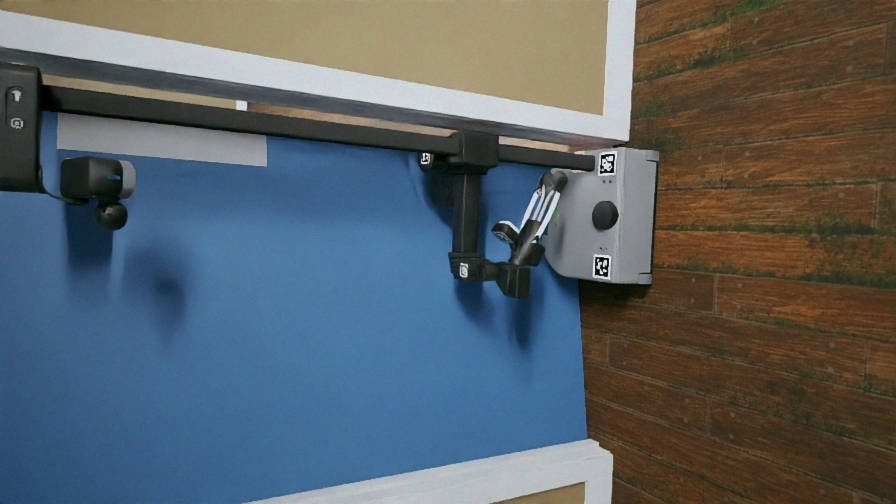

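execute_actions:
  actions:
    - {"r1":{"base":{"translate_m":-0.42}}}
  cameras: []

execute_actions:
  actions:
    - {"r1":{"base":{"rotate_rad":0.5}}}
  cameras: ["r1_nav_camera","r2_head_camera"]

Scene clock: 104.97 s.
r1.base_odometry: x=-2.309 y=-0.949 heading=+0.888 (m, m, rad; r1's odometry frame)
r1.turned_by_wheels: +0.000 (rad since the last result)
r1.turned_by_imu: +0.000 (rad since the last result)
r1.base_tilt: forward=-1.1 right=+1.0 (deg)
r1.lidar_m: 1.58 0.29 0.28 0.77 2.22 2.97 0.28 0.25 0.25 0.30 0.55 2.83
r1.head_depth_mm: 2192 1875 1620 1437 1295 1200 1069 / 2194 1879 1607 1435 1304 - 1061 / 2192 1881 1617 1452 1317 - 1055 / 305 362 463 631 966 - 1051 / 287 320 393 513 728 971 1052 / - 298 349 438 586 837 1085 / - - 314 384 492 686 1043
r1.base_status: done
r1.joint_positions: lift_m=+0.309 arm_m=-0.001 wrist_yaw_rad=+3.100 wrist_pitch_rad=-0.419 wrist_roll_rad=-0.013 gripper_m=+0.037 head_pan_rad=-3.094 head_tilt_rad=-1.089
r1.joint_status: not commanded
r1.motor_effort: left_wheel=-11(19) right_wheel=-7(21) lift_m=+63(63) arm_m=+0(0) wrist_yaw_rad=-1(1) wrist_pitch_rad=+11(11) wrist_roll_rad=+0(1) gripper_m=+0(1) head_pan_rad=-3(4) head_tilt_rad=-4(4) (%)
r1.hand_pose: x=-0.0120 y=+0.0800 z=+0.3217 quat_wxyz=(+0.161, +0.690, +0.134, +0.693) (m; r1's base frame)
r1.wrist_depth_mm: - - - - 614 349 243 / - - - - 629 348 259 / - - - - 641 333 281 / 812 817 - 820 647 338 313 / 649 658 - 663 578 363 365 / 543 547 - 556 508 404 537 / 473 - - - 475 457 475
r2.base_odometry: x=+0.788 y=+1.034 heading=-0.010 (m, m, rad; r2's odometry frame)
r2.turned_by_wheels: +0.000 (rad since the last result)
r2.turned_by_imu: +0.000 (rad since the last result)
r2.base_tilt: forward=+0.0 right=+1.0 (deg)
r2.lidar_m: 1.31 1.43 1.80 1.96 2.02 2.71 2.74 2.82 2.47 2.41 1.89 1.36
r2.head_depth_mm: 1033 1131 1253 1397 1594 1484 1240 / - - 1336 1444 1596 1480 1231 / 1529 - 2026 1915 1861 1482 1233 / 1493 1637 1806 1922 1845 1472 1227 / 1378 1506 1659 1842 1851 1474 1225 / 1285 1393 1528 1678 1778 1472 1224 / 1202 1299 1416 1532 1666 1468 1223
r2.base_status: not commanded
r2.joint_positions: lift_m=+0.271 arm_m=+0.003 wrist_yaw_rad=+3.081 wrist_pitch_rad=-0.419 wrist_roll_rad=+0.011 gripper_m=+0.037 head_pan_rad=-0.007 head_tilt_rad=-0.495
r2.joint_status: not commanded
r2.motor_effort: left_wheel=+2(2) right_wheel=-4(4) lift_m=+13(13) arm_m=+0(1) wrist_yaw_rad=+0(1) wrist_pitch_rad=+8(8) wrist_roll_rad=+0(0) gripper_m=+0(0) head_pan_rad=+1(1) head_tilt_rad=-2(2) (%)
r2.hand_pose: x=-0.0076 y=+0.0762 z=+0.2830 quat_wxyz=(+0.169, +0.699, +0.125, +0.683) (m; r2's base frame)
r2.wrist_depth_mm: - - - - - - - / - - - - - - - / 939 910 - 893 872 860 846 / 704 696 718 680 674 655 657 / 564 551 552 559 559 537 532 / 473 498 - - - 459 444 / 419 - - - 392 393 389
pictures: none
No camera images: the call's "cameras" was empty. Leave "cameras" out to get every camera's image.

Scene clock: 106.73 s.
r1.base_odometry: x=-2.309 y=-0.949 heading=+1.388 (m, m, rad; r1's odometry frame)
r1.turned_by_wheels: +0.500 (rad since the last result)
r1.turned_by_imu: +0.499 (rad since the last result)
r1.base_tilt: forward=-1.1 right=+1.0 (deg)
r1.lidar_m: 0.30 0.28 0.69 2.20 2.91 0.32 0.27 0.27 0.31 0.54 2.74 1.58
r1.head_depth_mm: 288 333 440 1403 1300 1199 1070 / - 320 415 592 1273 - 1062 / - 311 398 552 795 - 1045 / - 305 379 517 795 - 1051 / - 299 362 488 744 1119 1050 / - 293 347 459 684 1134 1087 / - 289 333 435 629 1133 1087
r1.base_status: done
r1.joint_positions: lift_m=+0.309 arm_m=-0.001 wrist_yaw_rad=+3.100 wrist_pitch_rad=-0.419 wrist_roll_rad=-0.013 gripper_m=+0.037 head_pan_rad=-3.094 head_tilt_rad=-1.089
r1.joint_status: not commanded
r1.motor_effort: left_wheel=-18(23) right_wheel=-3(6) lift_m=+63(63) arm_m=+0(0) wrist_yaw_rad=+0(2) wrist_pitch_rad=+10(11) wrist_roll_rad=+0(0) gripper_m=+0(0) head_pan_rad=-4(4) head_tilt_rad=-4(3) (%)
r1.hand_pose: x=-0.0120 y=+0.0800 z=+0.3217 quat_wxyz=(+0.161, +0.690, +0.134, +0.693) (m; r1's base frame)
r1.wrist_depth_mm: - - - - - - 617 / - - - - - - 561 / - - - - - - 497 / 805 813 - 833 822 787 460 / 652 653 - 658 664 645 427 / 549 547 - 545 572 554 392 / 463 - - - 475 476 341
r2.base_odometry: x=+0.788 y=+1.034 heading=-0.010 (m, m, rad; r2's odometry frame)
r2.turned_by_wheels: +0.000 (rad since the last result)
r2.turned_by_imu: +0.000 (rad since the last result)
r2.base_tilt: forward=+0.0 right=+1.0 (deg)
r2.lidar_m: 1.31 1.42 1.80 1.96 2.02 2.71 2.74 2.82 2.47 2.40 1.88 1.36
r2.head_depth_mm: 1036 1131 1249 1404 1589 1491 1243 / - - 1335 1439 1599 1481 1230 / 1407 - 3307 2088 1860 1480 1235 / 1508 1659 1848 1914 1841 1479 1233 / 1391 1520 1669 1862 1853 1468 1228 / 1294 1401 1531 1684 1781 1470 1223 / 1208 1301 1417 1537 1666 1470 1223
r2.base_status: not commanded
r2.joint_positions: lift_m=+0.271 arm_m=+0.003 wrist_yaw_rad=+3.081 wrist_pitch_rad=-0.419 wrist_roll_rad=+0.011 gripper_m=+0.037 head_pan_rad=-0.007 head_tilt_rad=-0.495
r2.joint_status: not commanded
r2.motor_effort: left_wheel=+2(2) right_wheel=-4(4) lift_m=+13(12) arm_m=-1(1) wrist_yaw_rad=+0(0) wrist_pitch_rad=+8(8) wrist_roll_rad=+0(0) gripper_m=+0(0) head_pan_rad=+1(3) head_tilt_rad=-2(3) (%)
r2.hand_pose: x=-0.0076 y=+0.0762 z=+0.2830 quat_wxyz=(+0.169, +0.699, +0.125, +0.683) (m; r2's base frame)
r2.wrist_depth_mm: - - - - - - - / - - - - - - - / 967 925 - 905 867 857 829 / 699 720 710 672 678 662 655 / 570 567 545 549 563 533 531 / 476 495 - - - 459 445 / 421 - - - 393 397 389
pictures: r1_nav_camera (sideways: a quarter turn counterclockwise sets it upright), r2_head_camera (sideways: a quarter turn clockwise sets it upright)
Images, in order (width x height): r1_nav_camera 672x504, r2_head_camera 896x504.

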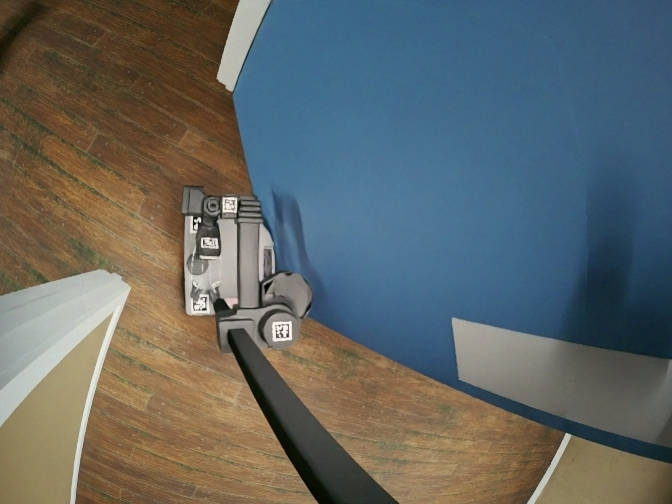

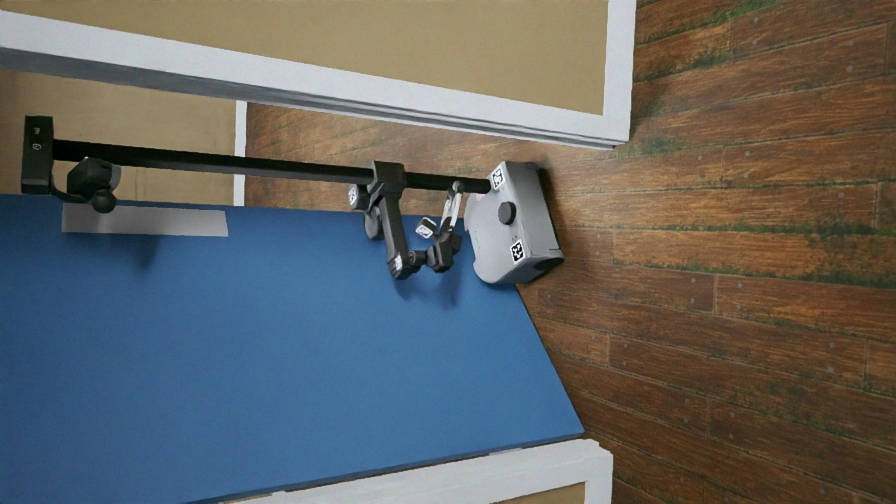

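execute_actions:
  actions:
    - {"r1":{"base":{"translate_m":-0.45}},"r2":{"base":{"translate_m":0.9}}}
  cameras: []

execute_actions:
  actions:
    - {"r1":{"base":{"rotate_rad":0.6}}}
  cameras: []

execute_actions:
  actions:
    - {"r1":{"base":{"translate_m":-0.16},"joints":{"head_pan_rad":0.8,"head_tilt_rad":-0.5}},"r2":{"joints":{"head_tilt_rad":-0.8}}}
  cameras: ["r1_nav_camera","r1_head_camera","r2_nav_camera"]

Scene clock: 118.50 s.
r1.base_odometry: x=-2.391 y=-1.392 heading=+1.387 (m, m, rad; r1's odometry frame)
r1.turned_by_wheels: +0.000 (rad since the last result)
r1.turned_by_imu: +0.000 (rad since the last result)
r1.base_tilt: forward=-1.1 right=+1.0 (deg)
r1.lidar_m: 0.72 0.81 2.03 2.41 4.03 4.01 0.29 0.25 0.25 0.28 0.46 1.09
r1.head_depth_mm: 2188 1850 1623 1440 1296 1203 1070 / 2175 1861 1619 1438 1291 - 1058 / 2170 1881 1631 1445 1314 - 1048 / 2237 1878 1640 1453 1300 - 1059 / 2229 1878 1616 576 740 963 1051 / 2223 306 356 443 581 798 1065 / - - 314 379 479 645 994
r1.base_status: done
r1.joint_positions: lift_m=+0.309 arm_m=-0.001 wrist_yaw_rad=+3.100 wrist_pitch_rad=-0.419 wrist_roll_rad=-0.013 gripper_m=+0.037 head_pan_rad=-3.094 head_tilt_rad=-1.089
r1.joint_status: not commanded
r1.motor_effort: left_wheel=-8(19) right_wheel=-2(16) lift_m=+63(63) arm_m=+0(0) wrist_yaw_rad=-1(1) wrist_pitch_rad=+10(11) wrist_roll_rad=+0(0) gripper_m=+0(0) head_pan_rad=-4(4) head_tilt_rad=-4(4) (%)
r1.hand_pose: x=-0.0120 y=+0.0800 z=+0.3217 quat_wxyz=(+0.161, +0.690, +0.134, +0.693) (m; r1's base frame)
r1.wrist_depth_mm: - - - - - - - / - - - - - - - / - - - - - - - / 826 818 - 818 823 834 838 / 653 658 - 659 670 661 662 / 539 541 - 548 568 557 553 / 465 - - - 476 475 472
r2.base_odometry: x=+1.688 y=+1.025 heading=-0.010 (m, m, rad; r2's odometry frame)
r2.turned_by_wheels: +0.000 (rad since the last result)
r2.turned_by_imu: +0.004 (rad since the last result)
r2.base_tilt: forward=+0.0 right=+0.9 (deg)
r2.lidar_m: 1.09 0.82 0.74 1.44 2.04 2.76 3.65 3.78 2.83 1.69 0.58 0.46
r2.head_depth_mm: - - 3836 2529 1865 1441 691 / - - 3802 2516 1858 1490 1231 / - - 3859 2516 1855 1476 1227 / 1012 - 3317 2275 1731 1476 1230 / 876 - 3787 2170 1511 1439 1224 / - - 1315 1375 1466 1443 1229 / 974 1028 1085 1147 1224 1301 1224
r2.base_status: done
r2.joint_positions: lift_m=+0.271 arm_m=+0.003 wrist_yaw_rad=+3.081 wrist_pitch_rad=-0.419 wrist_roll_rad=+0.011 gripper_m=+0.037 head_pan_rad=-0.007 head_tilt_rad=-0.495
r2.joint_status: not commanded
r2.motor_effort: left_wheel=+2(12) right_wheel=-4(7) lift_m=+13(13) arm_m=-1(0) wrist_yaw_rad=+1(0) wrist_pitch_rad=+8(9) wrist_roll_rad=+0(0) gripper_m=+0(0) head_pan_rad=+2(2) head_tilt_rad=-2(2) (%)
r2.hand_pose: x=-0.0076 y=+0.0762 z=+0.2830 quat_wxyz=(+0.169, +0.699, +0.125, +0.683) (m; r2's base frame)
r2.wrist_depth_mm: - - - - - 628 580 / - - - - - 671 614 / 938 929 - 877 860 728 664 / 716 697 714 680 660 669 651 / 582 563 547 548 558 548 532 / 480 487 - - - 463 453 / 424 - - - 395 396 389
pictures: none
No camera images: the call's "cameras" was empty. Leave "cameras" out to get every camera's image.

Scene clock: 120.43 s.
r1.base_odometry: x=-2.391 y=-1.392 heading=+1.987 (m, m, rad; r1's odometry frame)
r1.turned_by_wheels: +0.600 (rad since the last result)
r1.turned_by_imu: +0.600 (rad since the last result)
r1.base_tilt: forward=-1.1 right=+1.0 (deg)
r1.lidar_m: 0.88 2.35 2.45 4.16 4.08 0.32 0.27 0.27 0.32 0.54 1.09 0.72
r1.head_depth_mm: 294 1791 1614 1439 1289 1192 1070 / - 318 420 1420 1293 - 1057 / - 310 394 552 823 - 1046 / - 304 376 517 791 - 1049 / - 299 363 487 746 1124 1051 / - 293 348 462 684 1148 1086 / - 290 334 438 632 1132 1082
r1.base_status: done
r1.joint_positions: lift_m=+0.309 arm_m=-0.001 wrist_yaw_rad=+3.100 wrist_pitch_rad=-0.419 wrist_roll_rad=-0.013 gripper_m=+0.037 head_pan_rad=-3.094 head_tilt_rad=-1.089
r1.joint_status: not commanded
r1.motor_effort: left_wheel=-12(16) right_wheel=-1(5) lift_m=+64(63) arm_m=+0(0) wrist_yaw_rad=-1(1) wrist_pitch_rad=+10(10) wrist_roll_rad=+0(1) gripper_m=+0(1) head_pan_rad=-4(3) head_tilt_rad=-3(3) (%)
r1.hand_pose: x=-0.0120 y=+0.0800 z=+0.3217 quat_wxyz=(+0.161, +0.690, +0.134, +0.693) (m; r1's base frame)
r1.wrist_depth_mm: - - - - - - - / - - - - - - - / - - - - - - - / 809 816 - 822 831 835 837 / 650 655 - 662 662 668 669 / 549 550 - 550 566 550 554 / 465 - - - 473 476 475
r2.base_odometry: x=+1.688 y=+1.025 heading=-0.010 (m, m, rad; r2's odometry frame)
r2.turned_by_wheels: +0.000 (rad since the last result)
r2.turned_by_imu: +0.000 (rad since the last result)
r2.base_tilt: forward=+0.0 right=+1.0 (deg)
r2.lidar_m: 1.09 0.82 0.74 1.44 2.05 2.76 3.64 3.77 2.83 1.69 0.58 0.46
r2.head_depth_mm: - - 3824 2520 1870 1447 691 / - - 3854 2518 1860 1480 1228 / - - 3815 2492 1865 1476 1230 / - - 3798 2484 1848 1475 1226 / 886 - 3290 1395 1482 1402 1226 / - - 3239 1408 1465 1430 1225 / 1014 1061 1121 1181 1251 1334 1224
r2.base_status: not commanded
r2.joint_positions: lift_m=+0.271 arm_m=+0.003 wrist_yaw_rad=+3.081 wrist_pitch_rad=-0.419 wrist_roll_rad=+0.011 gripper_m=+0.037 head_pan_rad=-0.007 head_tilt_rad=-0.495
r2.joint_status: not commanded
r2.motor_effort: left_wheel=+2(2) right_wheel=-4(4) lift_m=+12(13) arm_m=+0(0) wrist_yaw_rad=+0(0) wrist_pitch_rad=+8(8) wrist_roll_rad=+0(0) gripper_m=+0(0) head_pan_rad=+3(3) head_tilt_rad=-2(2) (%)
r2.hand_pose: x=-0.0076 y=+0.0762 z=+0.2830 quat_wxyz=(+0.169, +0.699, +0.125, +0.683) (m; r2's base frame)
r2.wrist_depth_mm: - - - - - 627 586 / - - - - - 687 617 / 944 912 - 919 870 729 680 / 700 712 692 666 673 650 667 / 577 565 556 547 568 538 539 / 479 491 - - - 451 448 / 424 - - - 400 390 388
pictures: none
No camera images: the call's "cameras" was empty. Leave "cameras" out to get every camera's image.

Scene clock: 123.03 s.
r1.base_odometry: x=-2.326 y=-1.538 heading=+1.987 (m, m, rad; r1's odometry frame)
r1.turned_by_wheels: +0.000 (rad since the last result)
r1.turned_by_imu: +0.000 (rad since the last result)
r1.base_tilt: forward=-1.1 right=+1.0 (deg)
r1.lidar_m: 0.99 2.49 2.59 4.09 3.99 2.30 0.27 0.27 0.28 0.40 1.19 0.87
r1.head_depth_mm: 2456 2597 2411 2529 1950 1542 1254 / 2520 2664 2398 2565 1972 1523 1252 / 2558 2765 2458 2623 1988 1550 1263 / 2653 2863 2545 2732 1978 1545 1269 / 2755 2949 2674 2780 1986 1555 1272 / 2827 3014 2740 2778 2004 1562 1276 / 2892 3176 3586 2799 2012 1582 1282
r1.base_status: done
r1.joint_positions: lift_m=+0.309 arm_m=-0.001 wrist_yaw_rad=+3.100 wrist_pitch_rad=-0.419 wrist_roll_rad=-0.013 gripper_m=+0.037 head_pan_rad=+0.793 head_tilt_rad=-0.507
r1.joint_status: all done
r1.motor_effort: left_wheel=-8(12) right_wheel=-3(11) lift_m=+63(63) arm_m=+0(0) wrist_yaw_rad=+0(0) wrist_pitch_rad=+10(11) wrist_roll_rad=-1(0) gripper_m=+0(0) head_pan_rad=+5(56) head_tilt_rad=+2(22) (%)
r1.hand_pose: x=-0.0120 y=+0.0800 z=+0.3217 quat_wxyz=(+0.161, +0.690, +0.134, +0.693) (m; r1's base frame)
r1.wrist_depth_mm: - - - - - - - / - - - - - - - / - - - - - - - / 818 813 - 818 819 839 837 / 654 659 - 662 666 665 674 / 544 541 - 553 574 557 553 / 467 - - - 477 475 480
r2.base_odometry: x=+1.688 y=+1.025 heading=-0.010 (m, m, rad; r2's odometry frame)
r2.turned_by_wheels: +0.000 (rad since the last result)
r2.turned_by_imu: +0.000 (rad since the last result)
r2.base_tilt: forward=+0.1 right=+0.9 (deg)
r2.lidar_m: 1.20 0.85 0.74 1.44 2.05 2.75 3.65 3.76 2.82 1.68 0.58 0.46
r2.head_depth_mm: - 2742 2106 1711 745 865 1093 / - 2738 2110 1708 1446 1179 1098 / - 2755 2118 1712 1438 1245 1102 / - 2751 2127 1719 1448 1248 1101 / - 2625 1979 1635 1448 1251 1101 / 3466 2625 1385 1590 1446 1254 1101 / - 2436 1413 1464 1412 1250 1099
r2.base_status: not commanded
r2.joint_positions: lift_m=+0.271 arm_m=+0.003 wrist_yaw_rad=+3.081 wrist_pitch_rad=-0.419 wrist_roll_rad=+0.011 gripper_m=+0.037 head_pan_rad=-0.007 head_tilt_rad=-0.790
r2.joint_status: all done
r2.motor_effort: left_wheel=+2(2) right_wheel=-3(3) lift_m=+12(13) arm_m=-1(1) wrist_yaw_rad=+0(0) wrist_pitch_rad=+9(9) wrist_roll_rad=+0(0) gripper_m=+0(0) head_pan_rad=+3(2) head_tilt_rad=-5(27) (%)
r2.hand_pose: x=-0.0076 y=+0.0762 z=+0.2830 quat_wxyz=(+0.169, +0.699, +0.125, +0.683) (m; r2's base frame)
r2.wrist_depth_mm: - - - - - 623 576 / - - - - - 662 646 / 976 910 - 904 868 732 701 / 700 709 693 661 674 654 641 / 564 562 545 547 565 539 537 / 475 481 - - - 451 454 / 424 - - - 393 391 389
pictures: r1_head_camera (sideways: a quarter turn clockwise sets it upright), r1_nav_camera (sideways: a quarter turn counterclockwise sets it upright), r2_nav_camera (sideways: a quarter turn counterclockwise sets it upright)
Images, in order (width x height): r1_head_camera 896x504, r1_nav_camera 672x504, r2_nav_camera 672x504.

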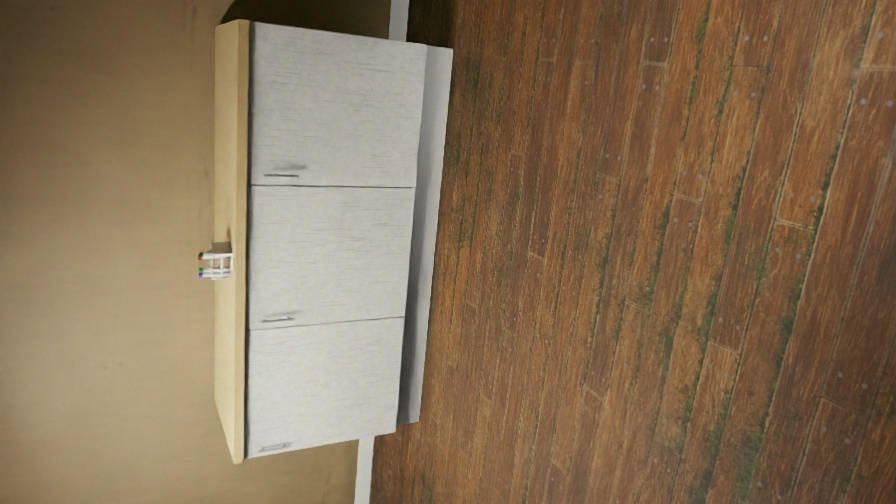

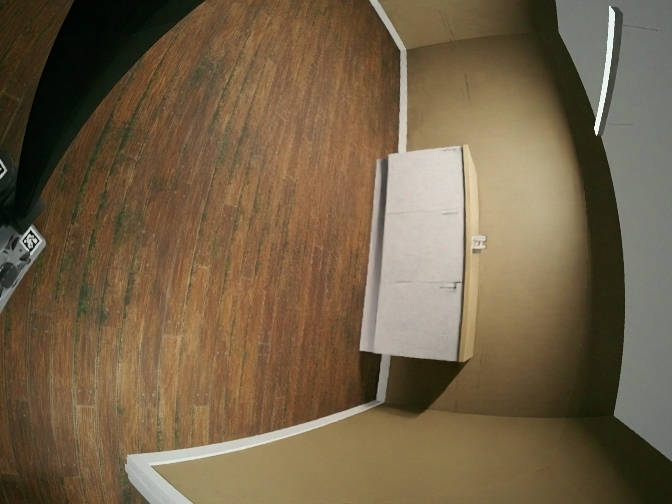

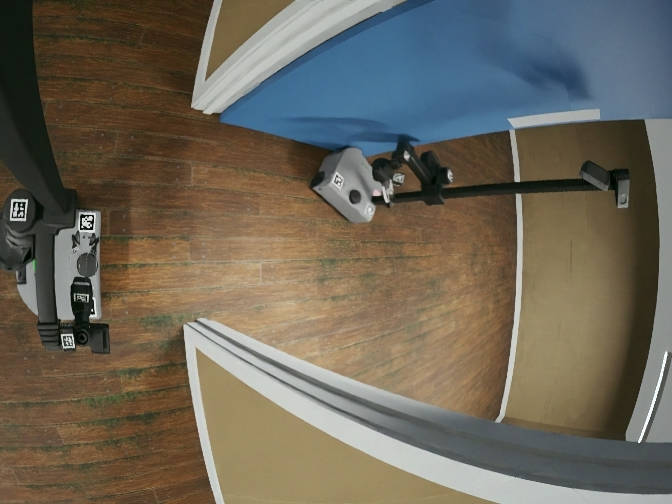

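execute_actions:
  actions:
    - {"r1":{"base":{"rotate_rad":0.5}},"r2":{"base":{"rotate_rad":0.13}}}
  cameras: []

execute_actions:
  actions:
    - {"r1":{"base":{"translate_m":-0.15}},"r2":{"base":{"translate_m":0.75},"joints":{"head_tilt_rad":-1.2}}}
  cameras: ["r2_nav_camera"]

Scene clock: 132.80 s.
r1.base_odometry: x=-2.326 y=-1.538 heading=+2.487 (m, m, rad; r1's odometry frame)
r1.turned_by_wheels: +0.500 (rad since the last result)
r1.turned_by_imu: +0.502 (rad since the last result)
r1.base_tilt: forward=-1.1 right=+1.0 (deg)
r1.lidar_m: 2.50 2.58 4.09 3.95 2.37 0.29 0.28 0.29 0.40 1.19 0.86 0.96
r1.head_depth_mm: 2778 2852 2537 2606 1936 1530 1255 / 2979 3203 2792 2724 1955 1553 1270 / 3197 3571 3737 2725 1963 1543 1273 / 3586 - - 2758 1989 1553 1282 / - - - 2776 2010 1565 1276 / 3933 - - 2798 2015 1563 1277 / 3637 3791 - 2865 2033 1577 1282
r1.base_status: done
r1.joint_positions: lift_m=+0.309 arm_m=-0.001 wrist_yaw_rad=+3.100 wrist_pitch_rad=-0.419 wrist_roll_rad=-0.013 gripper_m=+0.037 head_pan_rad=+0.793 head_tilt_rad=-0.507
r1.joint_status: not commanded
r1.motor_effort: left_wheel=-10(15) right_wheel=-2(3) lift_m=+63(63) arm_m=+0(0) wrist_yaw_rad=+0(0) wrist_pitch_rad=+11(11) wrist_roll_rad=+0(1) gripper_m=+0(0) head_pan_rad=+5(5) head_tilt_rad=+2(3) (%)
r1.hand_pose: x=-0.0120 y=+0.0800 z=+0.3217 quat_wxyz=(+0.161, +0.690, +0.134, +0.693) (m; r1's base frame)
r1.wrist_depth_mm: - - - - - - - / - - - - - - - / - - - - - - - / 820 819 - 817 833 831 837 / 656 653 - 669 665 665 664 / 529 547 - 551 569 557 552 / 342 - - - 477 478 476
r2.base_odometry: x=+1.688 y=+1.025 heading=+0.120 (m, m, rad; r2's odometry frame)
r2.turned_by_wheels: +0.130 (rad since the last result)
r2.turned_by_imu: +0.131 (rad since the last result)
r2.base_tilt: forward=+0.1 right=+0.9 (deg)
r2.lidar_m: 1.20 0.78 0.74 1.98 2.13 3.21 3.64 3.60 2.35 1.11 0.51 0.46
r2.head_depth_mm: - 2719 2112 1707 1443 899 1060 / - 2759 2106 1716 1446 1247 1099 / - 2727 2101 1714 1445 1249 1100 / - 2735 2094 1628 1444 1246 1098 / 3509 2643 1384 1589 1441 1249 1100 / 3664 1401 1431 1562 1446 1253 1099 / 1035 1090 1151 1218 1292 1247 1099
r2.base_status: done
r2.joint_positions: lift_m=+0.271 arm_m=+0.003 wrist_yaw_rad=+3.081 wrist_pitch_rad=-0.419 wrist_roll_rad=+0.011 gripper_m=+0.037 head_pan_rad=-0.007 head_tilt_rad=-0.790
r2.joint_status: not commanded
r2.motor_effort: left_wheel=-3(8) right_wheel=+3(11) lift_m=+12(12) arm_m=+0(1) wrist_yaw_rad=+0(0) wrist_pitch_rad=+9(8) wrist_roll_rad=+0(0) gripper_m=+0(1) head_pan_rad=+2(2) head_tilt_rad=-5(5) (%)
r2.hand_pose: x=-0.0076 y=+0.0762 z=+0.2830 quat_wxyz=(+0.169, +0.699, +0.125, +0.683) (m; r2's base frame)
r2.wrist_depth_mm: - - - - - 758 558 / - - - - - 765 593 / 970 922 - 921 879 769 647 / 701 698 681 674 681 670 661 / 577 558 553 555 561 541 535 / 477 492 - - - 456 455 / 426 - - - 399 398 392
pictures: none
No camera images: the call's "cameras" was empty. Leave "cameras" out to get every camera's image.

Scene clock: 137.17 s.
r1.base_odometry: x=-2.208 y=-1.629 heading=+2.486 (m, m, rad; r1's odometry frame)
r1.turned_by_wheels: -0.001 (rad since the last result)
r1.turned_by_imu: +0.069 (rad since the last result)
r1.base_tilt: forward=-1.1 right=+1.0 (deg)
r1.lidar_m: 2.54 2.69 3.99 3.92 2.15 0.29 0.28 0.29 0.39 0.54 0.50 1.06
r1.head_depth_mm: 2936 3019 2698 2690 1947 1540 1247 / 3244 3470 3689 2750 1983 1550 1266 / 3538 3840 - 2747 1994 1554 1268 / 3909 - - 2806 1999 1557 1275 / - - - 2821 2009 1552 1278 / 3807 - - 2849 2018 1573 1282 / 3443 3686 3852 2885 2018 1565 1292
r1.base_status: translate_m off_target (by the wheels' count: -0.1494 of -0.1500)
r1.joint_positions: lift_m=+0.309 arm_m=-0.001 wrist_yaw_rad=+3.100 wrist_pitch_rad=-0.419 wrist_roll_rad=-0.013 gripper_m=+0.037 head_pan_rad=+0.794 head_tilt_rad=-0.501
r1.joint_status: not commanded
r1.on_its_own: left_wheel is at rest, and its effort (-81) is outside its rest range (-18 to +18); right_wheel is at rest, and its effort (-44) is outside its rest range (-18 to +18)
r1.motor_effort: left_wheel=-81(85) right_wheel=-44(56) lift_m=+60(62) arm_m=+0(0) wrist_yaw_rad=+0(6) wrist_pitch_rad=+10(11) wrist_roll_rad=+0(1) gripper_m=+0(0) head_pan_rad=+4(4) head_tilt_rad=+1(2) (%)
r1.hand_pose: x=-0.0120 y=+0.0800 z=+0.3218 quat_wxyz=(+0.161, +0.690, +0.134, +0.693) (m; r1's base frame)
r1.wrist_depth_mm: - - - - - - - / - - - - - - - / - - - - - - - / 814 824 - 818 827 828 823 / 651 661 - 662 668 661 659 / 513 547 - 553 571 554 552 / 342 - - - 477 474 479
r2.base_odometry: x=+2.432 y=+1.114 heading=+0.120 (m, m, rad; r2's odometry frame)
r2.turned_by_wheels: +0.000 (rad since the last result)
r2.turned_by_imu: +0.003 (rad since the last result)
r2.base_tilt: forward=+0.0 right=+1.0 (deg)
r2.lidar_m: 4.41 0.50 0.53 0.52 0.54 3.06 4.38 0.41 0.40 1.57 2.44 4.49
r2.head_depth_mm: 1685 1546 1423 1320 1230 1151 1078 / 1708 1548 1434 1319 1233 1174 1072 / 1693 1552 1431 1329 1236 - - / 1707 1559 1441 1333 1244 - - / 1716 1571 1443 1183 1247 1188 - / 1738 886 1054 926 1252 1178 - / 677 868 874 1137 1229 1173 1120
r2.base_status: done
r2.joint_positions: lift_m=+0.271 arm_m=+0.003 wrist_yaw_rad=+3.081 wrist_pitch_rad=-0.419 wrist_roll_rad=+0.011 gripper_m=+0.037 head_pan_rad=-0.007 head_tilt_rad=-1.186
r2.joint_status: all done
r2.motor_effort: left_wheel=-3(8) right_wheel=+3(11) lift_m=+12(13) arm_m=+0(1) wrist_yaw_rad=+0(0) wrist_pitch_rad=+8(8) wrist_roll_rad=+0(0) gripper_m=+1(0) head_pan_rad=+2(3) head_tilt_rad=-7(33) (%)
r2.hand_pose: x=-0.0076 y=+0.0762 z=+0.2831 quat_wxyz=(+0.169, +0.699, +0.125, +0.683) (m; r2's base frame)
r2.wrist_depth_mm: - - 488 489 492 495 497 / - - 526 536 540 546 548 / 947 931 - 587 599 585 523 / 700 700 663 632 632 599 409 / 576 575 553 541 570 501 361 / 470 500 - - - 451 382 / 424 - - - 397 391 388
pictures: r2_nav_camera (sideways: a quarter turn counterclockwise sets it upright)
Images, in order (width x height): r2_nav_camera 672x504.

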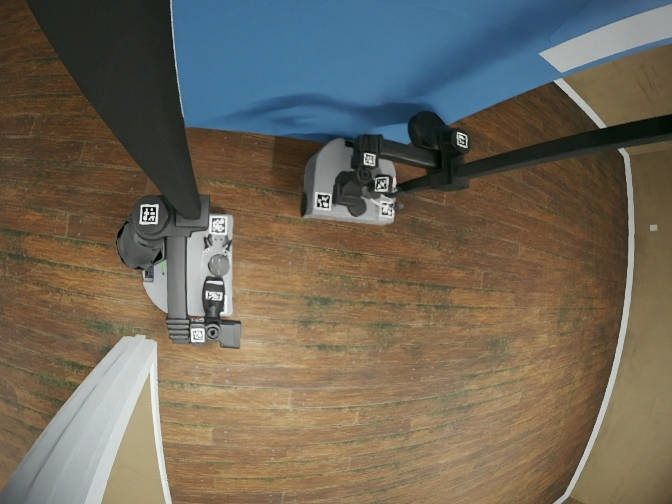

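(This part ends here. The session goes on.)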